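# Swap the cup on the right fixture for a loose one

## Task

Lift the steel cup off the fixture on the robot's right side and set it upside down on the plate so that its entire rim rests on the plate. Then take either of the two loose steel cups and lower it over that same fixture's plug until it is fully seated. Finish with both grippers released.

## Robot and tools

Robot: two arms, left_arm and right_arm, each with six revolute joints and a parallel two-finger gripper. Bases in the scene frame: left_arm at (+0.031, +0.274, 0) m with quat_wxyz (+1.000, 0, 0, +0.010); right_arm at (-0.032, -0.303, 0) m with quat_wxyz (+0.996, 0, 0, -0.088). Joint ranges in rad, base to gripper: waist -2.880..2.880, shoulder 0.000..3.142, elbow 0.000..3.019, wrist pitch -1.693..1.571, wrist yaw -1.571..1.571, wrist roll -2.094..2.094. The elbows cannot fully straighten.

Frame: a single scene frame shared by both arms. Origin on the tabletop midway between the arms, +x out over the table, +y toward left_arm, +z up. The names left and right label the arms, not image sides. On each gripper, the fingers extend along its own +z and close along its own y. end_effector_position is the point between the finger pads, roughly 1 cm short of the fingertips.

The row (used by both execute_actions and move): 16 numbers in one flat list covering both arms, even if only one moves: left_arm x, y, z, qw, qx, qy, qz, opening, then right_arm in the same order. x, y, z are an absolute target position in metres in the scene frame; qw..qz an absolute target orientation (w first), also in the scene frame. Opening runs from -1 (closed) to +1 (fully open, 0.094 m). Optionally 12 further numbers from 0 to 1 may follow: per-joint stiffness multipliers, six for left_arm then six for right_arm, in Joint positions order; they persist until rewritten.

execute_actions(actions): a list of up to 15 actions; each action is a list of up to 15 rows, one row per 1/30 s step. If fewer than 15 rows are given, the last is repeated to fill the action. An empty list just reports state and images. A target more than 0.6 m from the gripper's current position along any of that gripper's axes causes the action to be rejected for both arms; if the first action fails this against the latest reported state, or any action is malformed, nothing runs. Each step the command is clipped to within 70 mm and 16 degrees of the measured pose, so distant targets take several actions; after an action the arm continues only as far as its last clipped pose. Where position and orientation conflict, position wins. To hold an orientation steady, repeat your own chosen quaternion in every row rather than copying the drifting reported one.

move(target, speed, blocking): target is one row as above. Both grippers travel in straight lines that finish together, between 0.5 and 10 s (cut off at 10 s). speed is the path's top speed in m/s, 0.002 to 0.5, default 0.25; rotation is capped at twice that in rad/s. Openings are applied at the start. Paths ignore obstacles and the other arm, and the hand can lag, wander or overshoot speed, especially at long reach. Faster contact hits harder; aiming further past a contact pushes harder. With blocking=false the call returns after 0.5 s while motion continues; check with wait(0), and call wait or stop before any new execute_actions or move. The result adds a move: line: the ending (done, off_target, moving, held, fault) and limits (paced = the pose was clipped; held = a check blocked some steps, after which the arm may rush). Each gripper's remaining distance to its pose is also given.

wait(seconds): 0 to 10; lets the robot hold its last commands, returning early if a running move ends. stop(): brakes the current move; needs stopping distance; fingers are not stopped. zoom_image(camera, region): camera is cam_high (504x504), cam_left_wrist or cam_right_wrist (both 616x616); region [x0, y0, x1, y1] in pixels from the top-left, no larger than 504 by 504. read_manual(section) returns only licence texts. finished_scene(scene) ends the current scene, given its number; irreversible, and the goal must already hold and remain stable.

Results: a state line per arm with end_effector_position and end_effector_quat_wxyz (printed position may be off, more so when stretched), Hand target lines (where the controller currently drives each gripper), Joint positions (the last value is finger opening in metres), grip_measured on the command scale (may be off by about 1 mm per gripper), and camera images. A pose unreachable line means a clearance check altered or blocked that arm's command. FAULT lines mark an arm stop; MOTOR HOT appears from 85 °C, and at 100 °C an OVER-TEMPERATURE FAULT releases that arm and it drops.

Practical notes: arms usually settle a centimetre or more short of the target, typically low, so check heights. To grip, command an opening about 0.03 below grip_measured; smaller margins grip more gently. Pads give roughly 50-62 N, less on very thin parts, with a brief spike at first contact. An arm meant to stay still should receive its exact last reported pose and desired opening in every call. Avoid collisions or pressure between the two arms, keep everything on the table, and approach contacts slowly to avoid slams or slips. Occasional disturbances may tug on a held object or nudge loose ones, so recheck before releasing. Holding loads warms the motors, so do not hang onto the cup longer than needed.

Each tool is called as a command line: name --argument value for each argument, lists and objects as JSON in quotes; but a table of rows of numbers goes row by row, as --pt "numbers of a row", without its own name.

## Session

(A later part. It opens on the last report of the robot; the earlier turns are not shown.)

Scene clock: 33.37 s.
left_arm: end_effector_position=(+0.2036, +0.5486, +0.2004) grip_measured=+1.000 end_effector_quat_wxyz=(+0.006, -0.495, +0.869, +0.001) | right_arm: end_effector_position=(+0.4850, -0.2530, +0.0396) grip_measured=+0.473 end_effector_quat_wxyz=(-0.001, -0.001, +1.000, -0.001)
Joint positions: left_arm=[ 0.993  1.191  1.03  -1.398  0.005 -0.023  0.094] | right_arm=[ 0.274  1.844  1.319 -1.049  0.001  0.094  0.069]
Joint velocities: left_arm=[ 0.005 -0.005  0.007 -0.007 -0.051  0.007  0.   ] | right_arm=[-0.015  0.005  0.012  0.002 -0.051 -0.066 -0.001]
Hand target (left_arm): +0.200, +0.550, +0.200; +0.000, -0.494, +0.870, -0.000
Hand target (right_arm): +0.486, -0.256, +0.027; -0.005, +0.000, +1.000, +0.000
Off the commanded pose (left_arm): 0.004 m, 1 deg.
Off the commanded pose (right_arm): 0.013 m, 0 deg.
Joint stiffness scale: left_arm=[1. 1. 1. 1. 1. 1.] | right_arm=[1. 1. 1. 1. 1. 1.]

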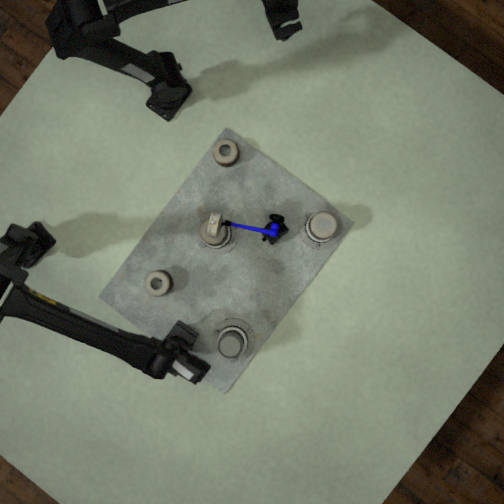

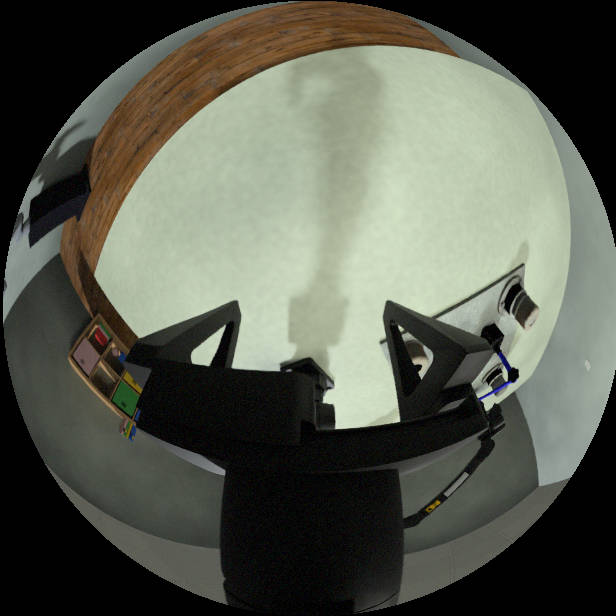

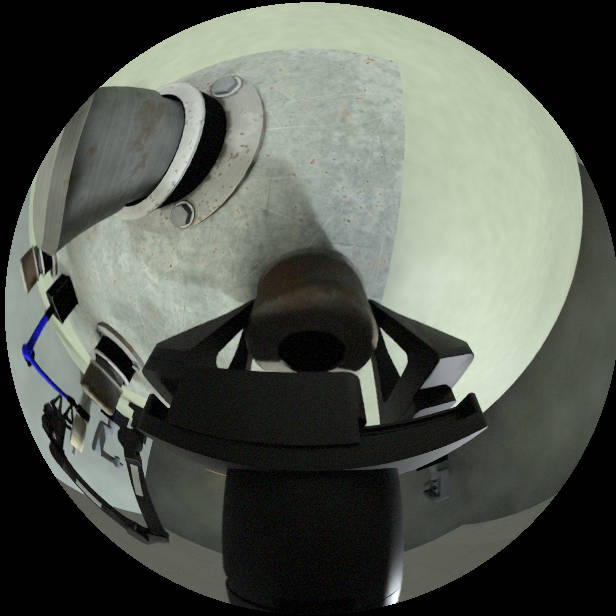

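move --target '[0.2,0.55,0.2,0,-0.494,0.87,0,1, 0.485,-0.253,0.22,0,0,1,0,0.44]' --speed 0.2

move --target '[0.2,0.55,0.2,0,-0.494,0.87,0,1, 0.605,-0.163,0.21,0,0,1,0,0.44]' --speed 0.2

move --target '[0.2,0.55,0.2,0,-0.494,0.87,0,1, 0.602,-0.162,0.145,-0.01,0,1,0,0.44]' --speed 0.08

Scene clock: 35.20 s.
left_arm: end_effector_position=(+0.2036, +0.5486, +0.2004) grip_measured=+1.000 end_effector_quat_wxyz=(+0.006, -0.495, +0.869, +0.001) | right_arm: end_effector_position=(+0.4720, -0.2543, +0.1898) grip_measured=+0.473 end_effector_quat_wxyz=(-0.028, -0.001, +1.000, -0.003)
Joint positions: left_arm=[ 0.993  1.191  1.03  -1.398  0.005 -0.023  0.094] | right_arm=[ 0.274  1.714  1.556 -1.469  0.001  0.094  0.069]
Joint velocities: left_arm=[-0.005 -0.024  0.002 -0.002  0.022 -0.037  0.   ] | right_arm=[-0.005  0.005  0.007 -0.017  0.007  0.037 -0.001]
Hand target (left_arm): +0.200, +0.550, +0.200; +0.000, -0.494, +0.870, -0.000
Hand target (right_arm): +0.482, -0.253, +0.221; +0.000, -0.000, +1.000, +0.000
Off the commanded pose (left_arm): 0.004 m, 1 deg.
Off the commanded pose (right_arm): 0.033 m, 3 deg.
Joint stiffness scale: left_arm=[1. 1. 1. 1. 1. 1.] | right_arm=[1. 1. 1. 1. 1. 1.]
move: off_target (right_arm); limits=paced

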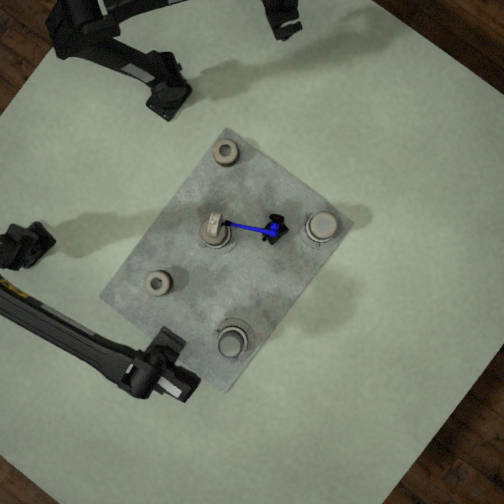

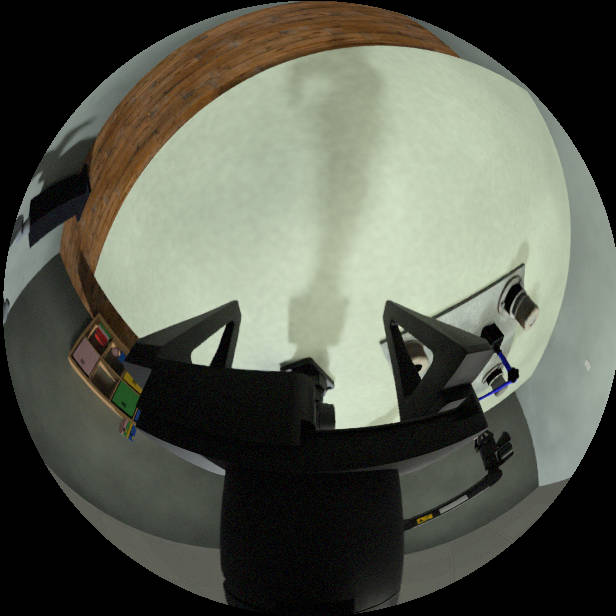

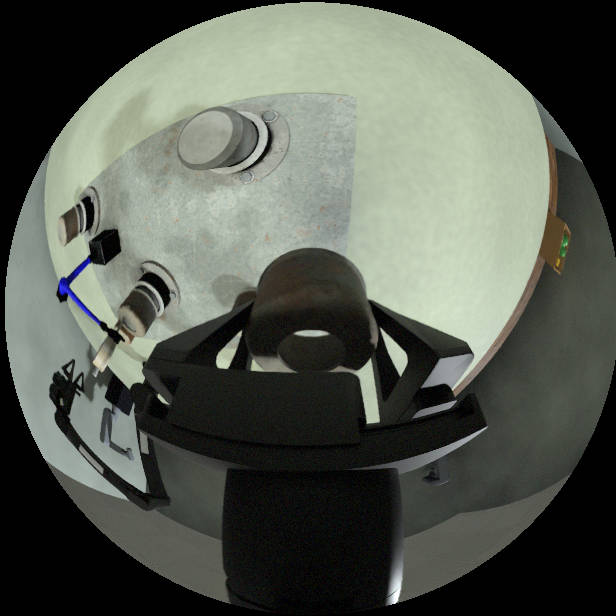

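Scene clock: 36.53 s.
left_arm: end_effector_position=(+0.2036, +0.5486, +0.2004) grip_measured=+1.000 end_effector_quat_wxyz=(+0.006, -0.495, +0.869, +0.001) | right_arm: end_effector_position=(+0.5913, -0.1681, +0.1982) grip_measured=+0.473 end_effector_quat_wxyz=(-0.012, -0.004, +1.000, -0.002)
Joint positions: left_arm=[ 0.993  1.191  1.03  -1.398  0.005 -0.023  0.094] | right_arm=[ 0.39   2.067  2.101 -1.629 -0.     0.206  0.069]
Joint velocities: left_arm=[ 0.005 -0.005  0.012 -0.007  0.066  0.037  0.   ] | right_arm=[-0.024 -0.005 -0.007 -0.017 -0.037 -0.051  0.001]
Hand target (left_arm): +0.200, +0.550, +0.200; +0.000, -0.494, +0.870, -0.000
Hand target (right_arm): +0.603, -0.164, +0.210; +0.002, +0.000, +1.000, +0.001
Off the commanded pose (left_arm): 0.004 m, 1 deg.
Off the commanded pose (right_arm): 0.019 m, 1 deg.
Joint stiffness scale: left_arm=[1. 1. 1. 1. 1. 1.] | right_arm=[1. 1. 1. 1. 1. 1.]
move: off_target (right_arm)

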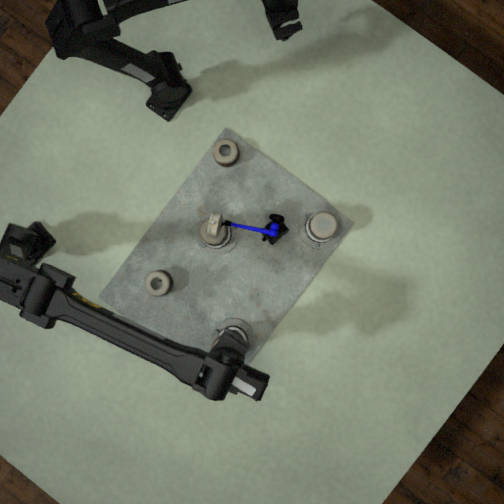

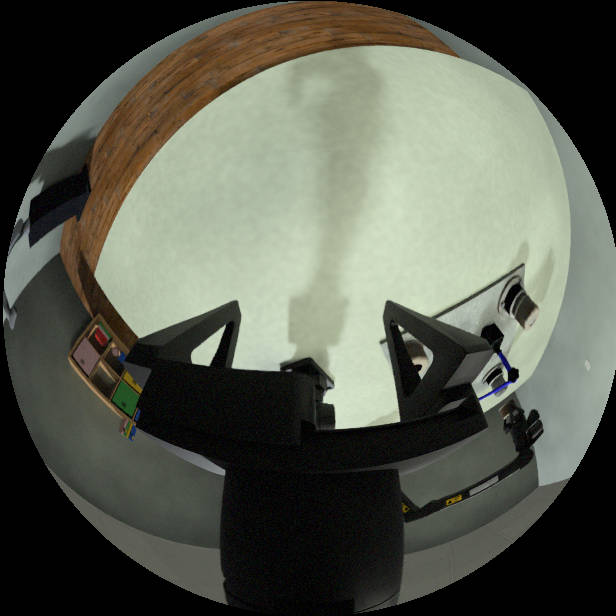

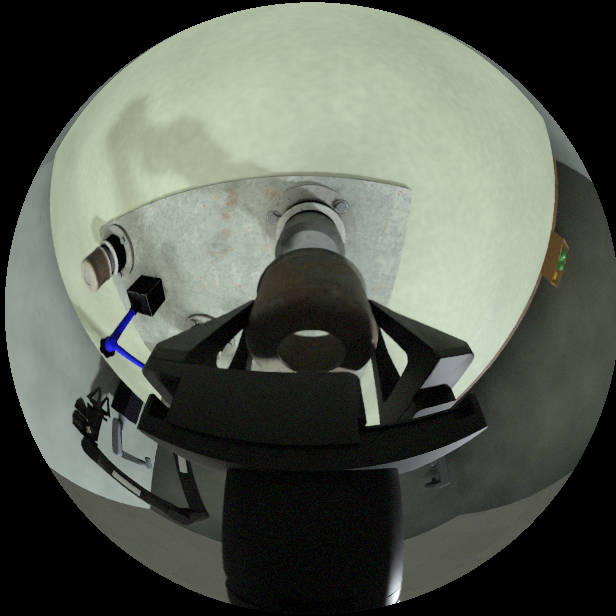

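Scene clock: 37.70 s.
left_arm: end_effector_position=(+0.2036, +0.5486, +0.2004) grip_measured=+1.000 end_effector_quat_wxyz=(+0.006, -0.495, +0.869, +0.001) | right_arm: end_effector_position=(+0.5972, -0.1665, +0.1584) grip_measured=+0.473 end_effector_quat_wxyz=(-0.009, -0.002, +1.000, -0.001)
Joint positions: left_arm=[ 0.993  1.191  1.03  -1.398  0.005 -0.023  0.094] | right_arm=[ 0.39   2.083  2.023 -1.528 -0.002  0.209  0.069]
Joint velocities: left_arm=[ 0.005 -0.005  0.007 -0.007 -0.051  0.081  0.   ] | right_arm=[-0.015  0.005 -0.007 -0.012 -0.051 -0.007 -0.001]
Hand target (left_arm): +0.200, +0.550, +0.200; +0.000, -0.494, +0.870, -0.000
Hand target (right_arm): +0.602, -0.162, +0.145; -0.010, +0.000, +1.000, +0.000
Off the commanded pose (left_arm): 0.004 m, 1 deg.
Off the commanded pose (right_arm): 0.015 m, 0 deg.
Joint stiffness scale: left_arm=[1. 1. 1. 1. 1. 1.] | right_arm=[1. 1. 1. 1. 1. 1.]
move: off_target (right_arm)

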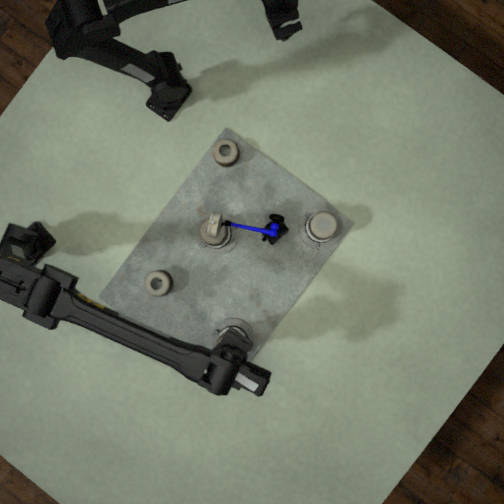

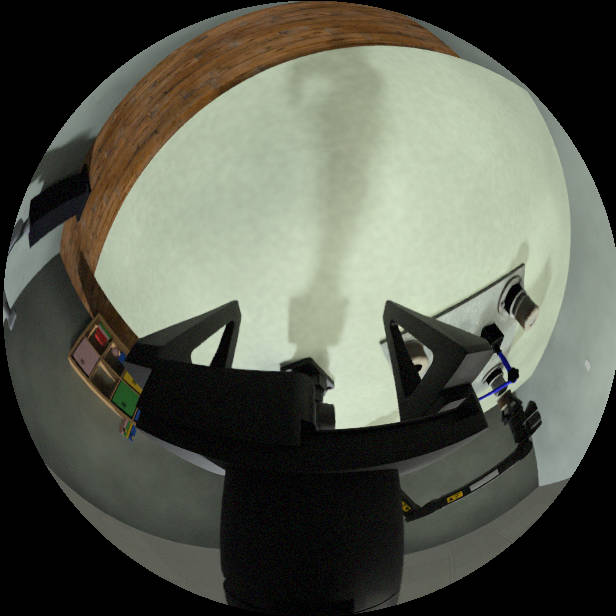

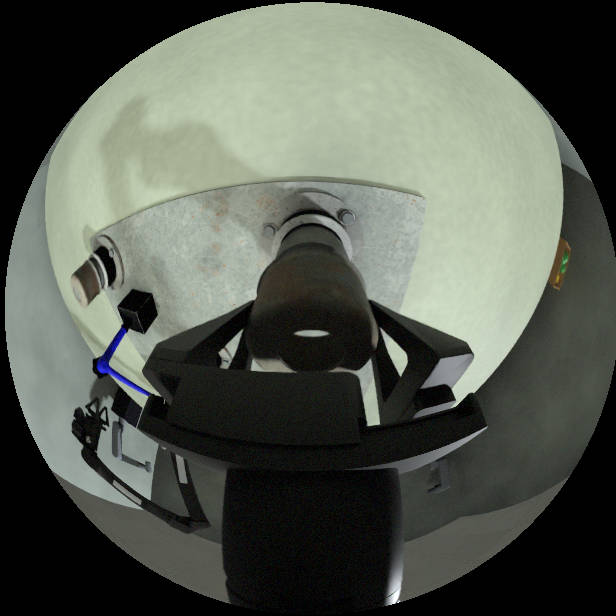

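move --target '[0.2,0.55,0.2,0,-0.494,0.87,0,1, 0.603,-0.163,0.10,-0.003,0,1,0,0.44]' --speed 0.04

Scene clock: 39.77 s.
left_arm: end_effector_position=(+0.2036, +0.5486, +0.2004) grip_measured=+1.000 end_effector_quat_wxyz=(+0.006, -0.495, +0.869, +0.001) | right_arm: end_effector_position=(+0.5988, -0.1662, +0.1159) grip_measured=+0.473 end_effector_quat_wxyz=(-0.000, -0.002, +1.000, +0.001)
Joint positions: left_arm=[ 0.993  1.191  1.03  -1.398  0.005 -0.023  0.094] | right_arm=[ 0.39   2.091  1.923 -1.404 -0.002  0.209  0.069]
Joint velocities: left_arm=[-0.015 -0.015 -0.002 -0.012 -0.051 -0.051  0.   ] | right_arm=[ 0.005 -0.024 -0.007 -0.022 -0.007 -0.037  0.   ]
Hand target (left_arm): +0.200, +0.550, +0.200; +0.000, -0.494, +0.870, -0.000
Hand target (right_arm): +0.603, -0.163, +0.100; -0.003, -0.000, +1.000, +0.000
Off the commanded pose (left_arm): 0.004 m, 1 deg.
Off the commanded pose (right_arm): 0.017 m, 0 deg.
Joint stiffness scale: left_arm=[1. 1. 1. 1. 1. 1.] | right_arm=[1. 1. 1. 1. 1. 1.]
move: off_target (right_arm)

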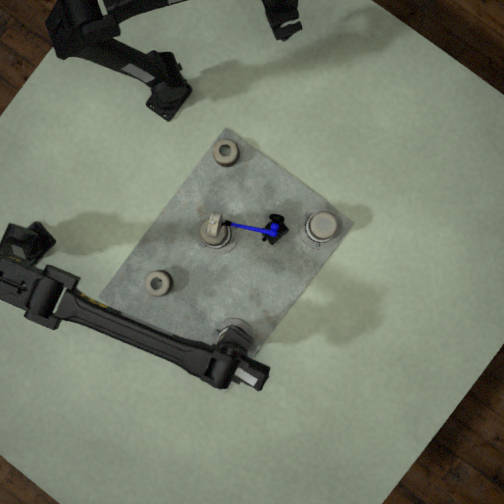

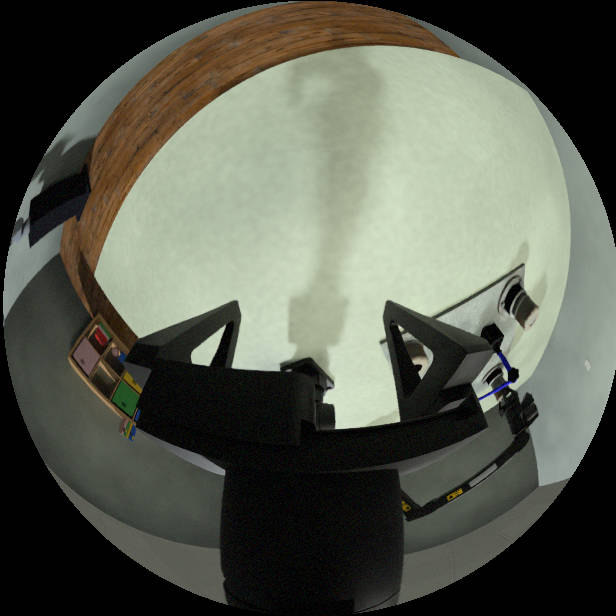

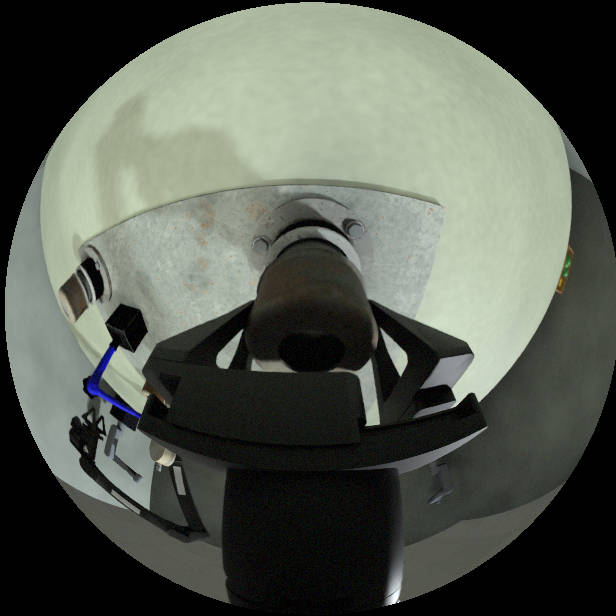

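move --target '[0.2,0.55,0.2,0,-0.494,0.87,0,1, 0.602,-0.163,0.065,-0.006,0,1,0,0.44]' --speed 0.04

execute_actions --actions '[[[0.2,0.55,0.2,0,-0.494,0.87,0,1, 0.6,-0.165,0.095,0,0,1,0,0.44],[0.2,0.55,0.2,0,-0.494,0.87,0,1, 0.6,-0.165,0.095,0,0,1,0,0.44],[0.2,0.55,0.2,0,-0.494,0.87,0,1, 0.6,-0.165,0.095,0,0,1,0,0.44],[0.2,0.55,0.2,0,-0.494,0.87,0,1, 0.6,-0.165,0.095,0,0,1,0,1]]]'

move --target '[0.2,0.55,0.2,0,-0.494,0.87,0,1, 0.59,-0.165,0.22,0.01,0,1,0,1]' --speed 0.2

zoom_image --camera "cam_right_wrist" --region '[210, 150, 430, 370]'

Scene clock: 41.80 s.
left_arm: end_effector_position=(+0.2036, +0.5486, +0.2004) grip_measured=+1.000 end_effector_quat_wxyz=(+0.006, -0.495, +0.869, +0.001) | right_arm: end_effector_position=(+0.5991, -0.1662, +0.0952) grip_measured=+0.473 end_effector_quat_wxyz=(+0.003, -0.002, +1.000, +0.001)
Joint positions: left_arm=[ 0.993  1.191  1.03  -1.398  0.005 -0.023  0.094] | right_arm=[ 0.39   2.098  1.879 -1.345 -0.001  0.21   0.069]
Joint velocities: left_arm=[-0.005 -0.005  0.017 -0.007  0.066 -0.007  0.   ] | right_arm=[-0.005 -0.005 -0.007  0.007 -0.037 -0.051 -0.   ]
Hand target (left_arm): +0.200, +0.550, +0.200; +0.000, -0.494, +0.870, -0.000
Hand target (right_arm): +0.601, -0.163, +0.066; -0.006, -0.000, +1.000, -0.000
Off the commanded pose (left_arm): 0.004 m, 1 deg.
Off the commanded pose (right_arm): 0.030 m, 1 deg.
Joint stiffness scale: left_arm=[1. 1. 1. 1. 1. 1.] | right_arm=[1. 1. 1. 1. 1. 1.]
move: off_target (right_arm)

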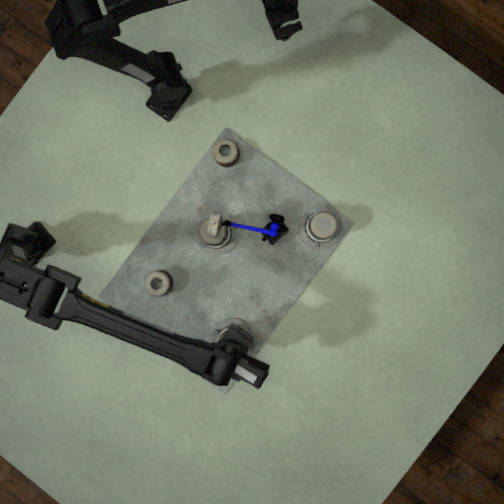

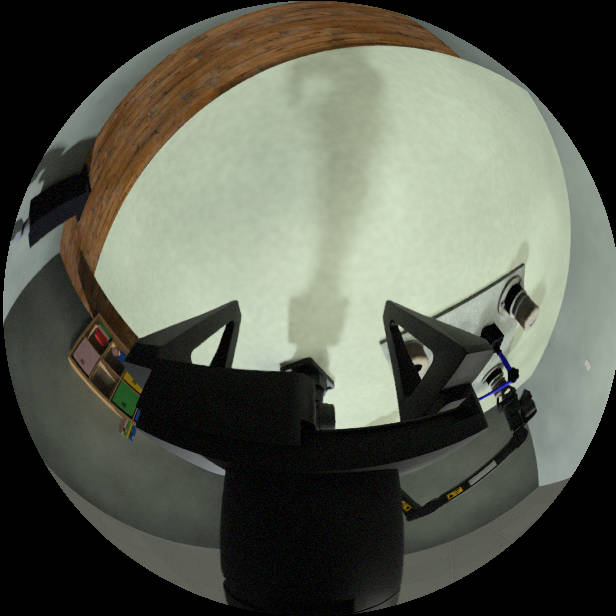

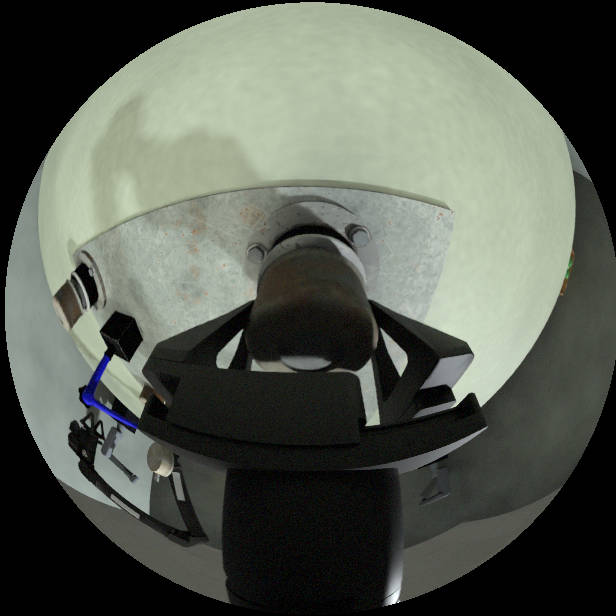

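Scene clock: 42.30 s.
left_arm: end_effector_position=(+0.2036, +0.5486, +0.2004) grip_measured=+1.000 end_effector_quat_wxyz=(+0.006, -0.495, +0.869, +0.001) | right_arm: end_effector_position=(+0.5989, -0.1662, +0.0952) grip_measured=+1.000 end_effector_quat_wxyz=(+0.003, -0.002, +1.000, +0.001)
Joint positions: left_arm=[ 0.993  1.191  1.03  -1.398  0.005 -0.023  0.094] | right_arm=[ 0.39   2.098  1.879 -1.346 -0.001  0.21   0.094]
Joint velocities: left_arm=[ 0.005 -0.015  0.012 -0.012 -0.022 -0.11   0.   ] | right_arm=[ 0.005 -0.005 -0.017  0.002 -0.081 -0.066  0.   ]
Hand target (left_arm): +0.200, +0.550, +0.200; +0.000, -0.494, +0.870, -0.000
Hand target (right_arm): +0.600, -0.165, +0.095; +0.000, -0.000, +1.000, +0.000
Off the commanded pose (left_arm): 0.004 m, 1 deg.
Off the commanded pose (right_arm): 0.002 m, 0 deg.
Joint stiffness scale: left_arm=[1. 1. 1. 1. 1. 1.] | right_arm=[1. 1. 1. 1. 1. 1.]

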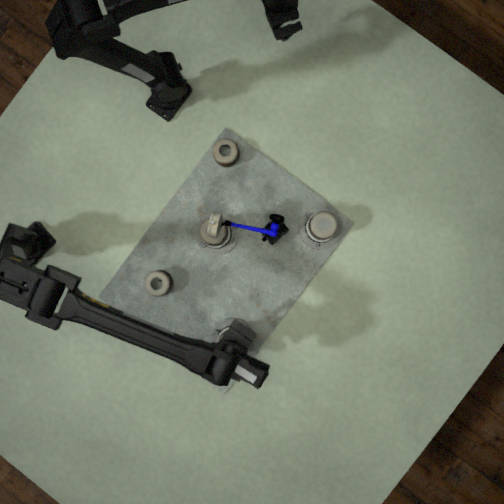

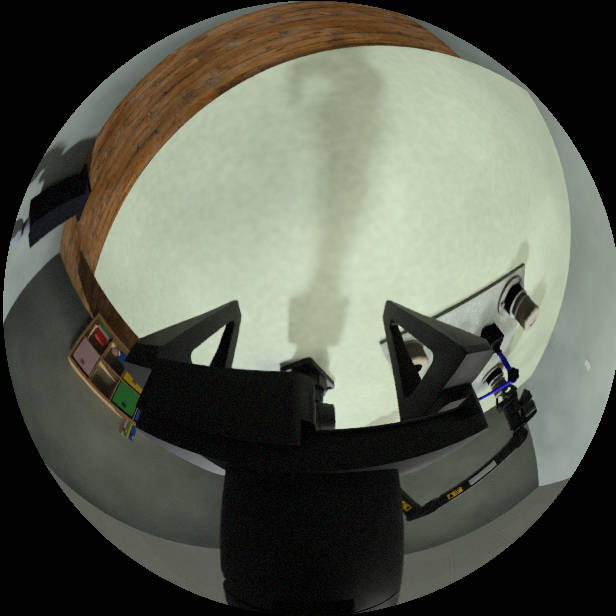

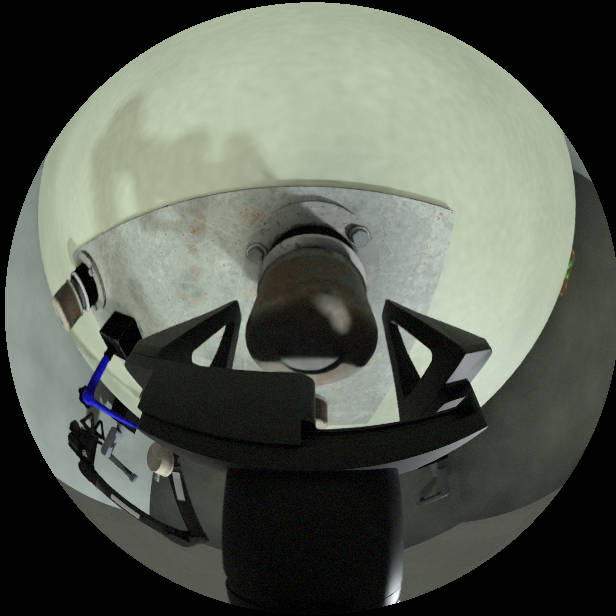

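Scene clock: 43.47 s.
left_arm: end_effector_position=(+0.2036, +0.5486, +0.2004) grip_measured=+1.000 end_effector_quat_wxyz=(+0.006, -0.495, +0.869, +0.001) | right_arm: end_effector_position=(+0.5839, -0.1699, +0.2036) grip_measured=+1.000 end_effector_quat_wxyz=(-0.002, -0.001, +1.000, -0.001)
Joint positions: left_arm=[ 0.993  1.191  1.03  -1.398  0.005 -0.023  0.094] | right_arm=[ 0.39   2.026  2.048 -1.598  0.001  0.211  0.094]
Joint velocities: left_arm=[-0.015 -0.005 -0.002  0.007 -0.037 -0.007  0.   ] | right_arm=[-0.005 -0.015  0.007 -0.017 -0.066 -0.007  0.   ]
Hand target (left_arm): +0.200, +0.550, +0.200; +0.000, -0.494, +0.870, -0.000
Hand target (right_arm): +0.588, -0.165, +0.220; +0.010, +0.000, +1.000, +0.000
Off the commanded pose (left_arm): 0.004 m, 1 deg.
Off the commanded pose (right_arm): 0.018 m, 1 deg.
Joint stiffness scale: left_arm=[1. 1. 1. 1. 1. 1.] | right_arm=[1. 1. 1. 1. 1. 1.]
move: off_target (right_arm); limits=paced

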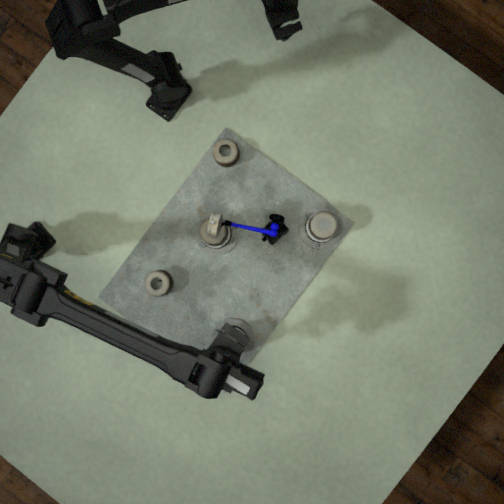

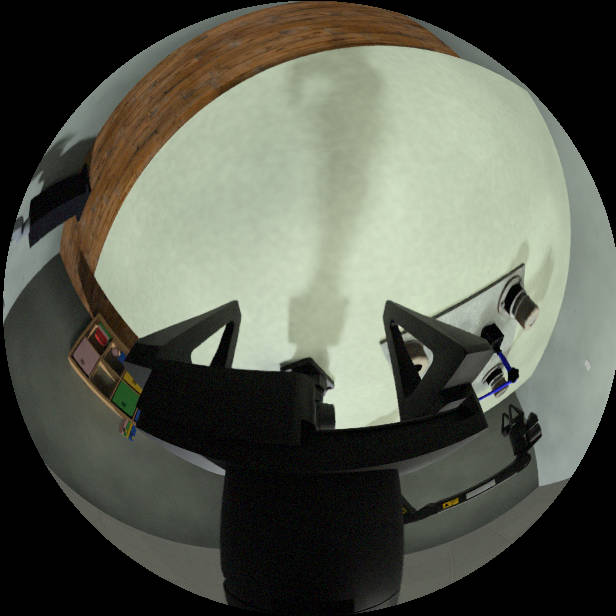

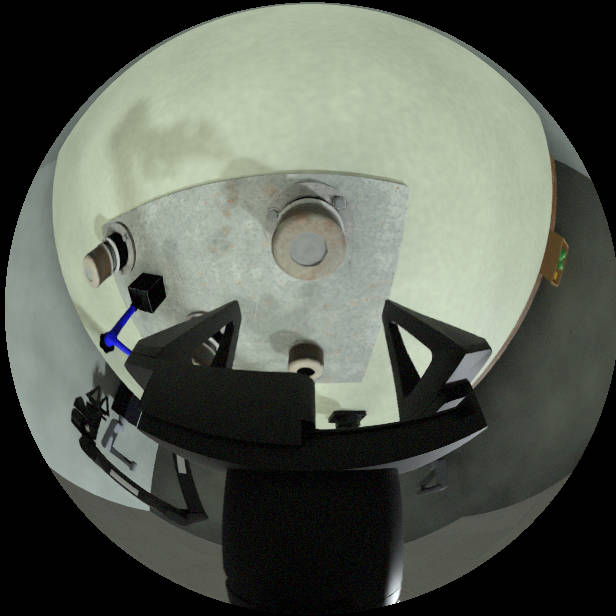

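Region (210, 150, 430, 370) of cam_right_wrist's 616x616 image, scaled by 2.291, with more detail than that image has.

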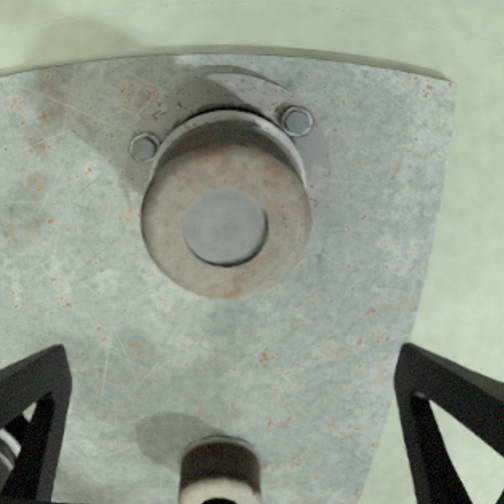

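Seated.

finished_scene --scene 1

The scene is finished: the task was done.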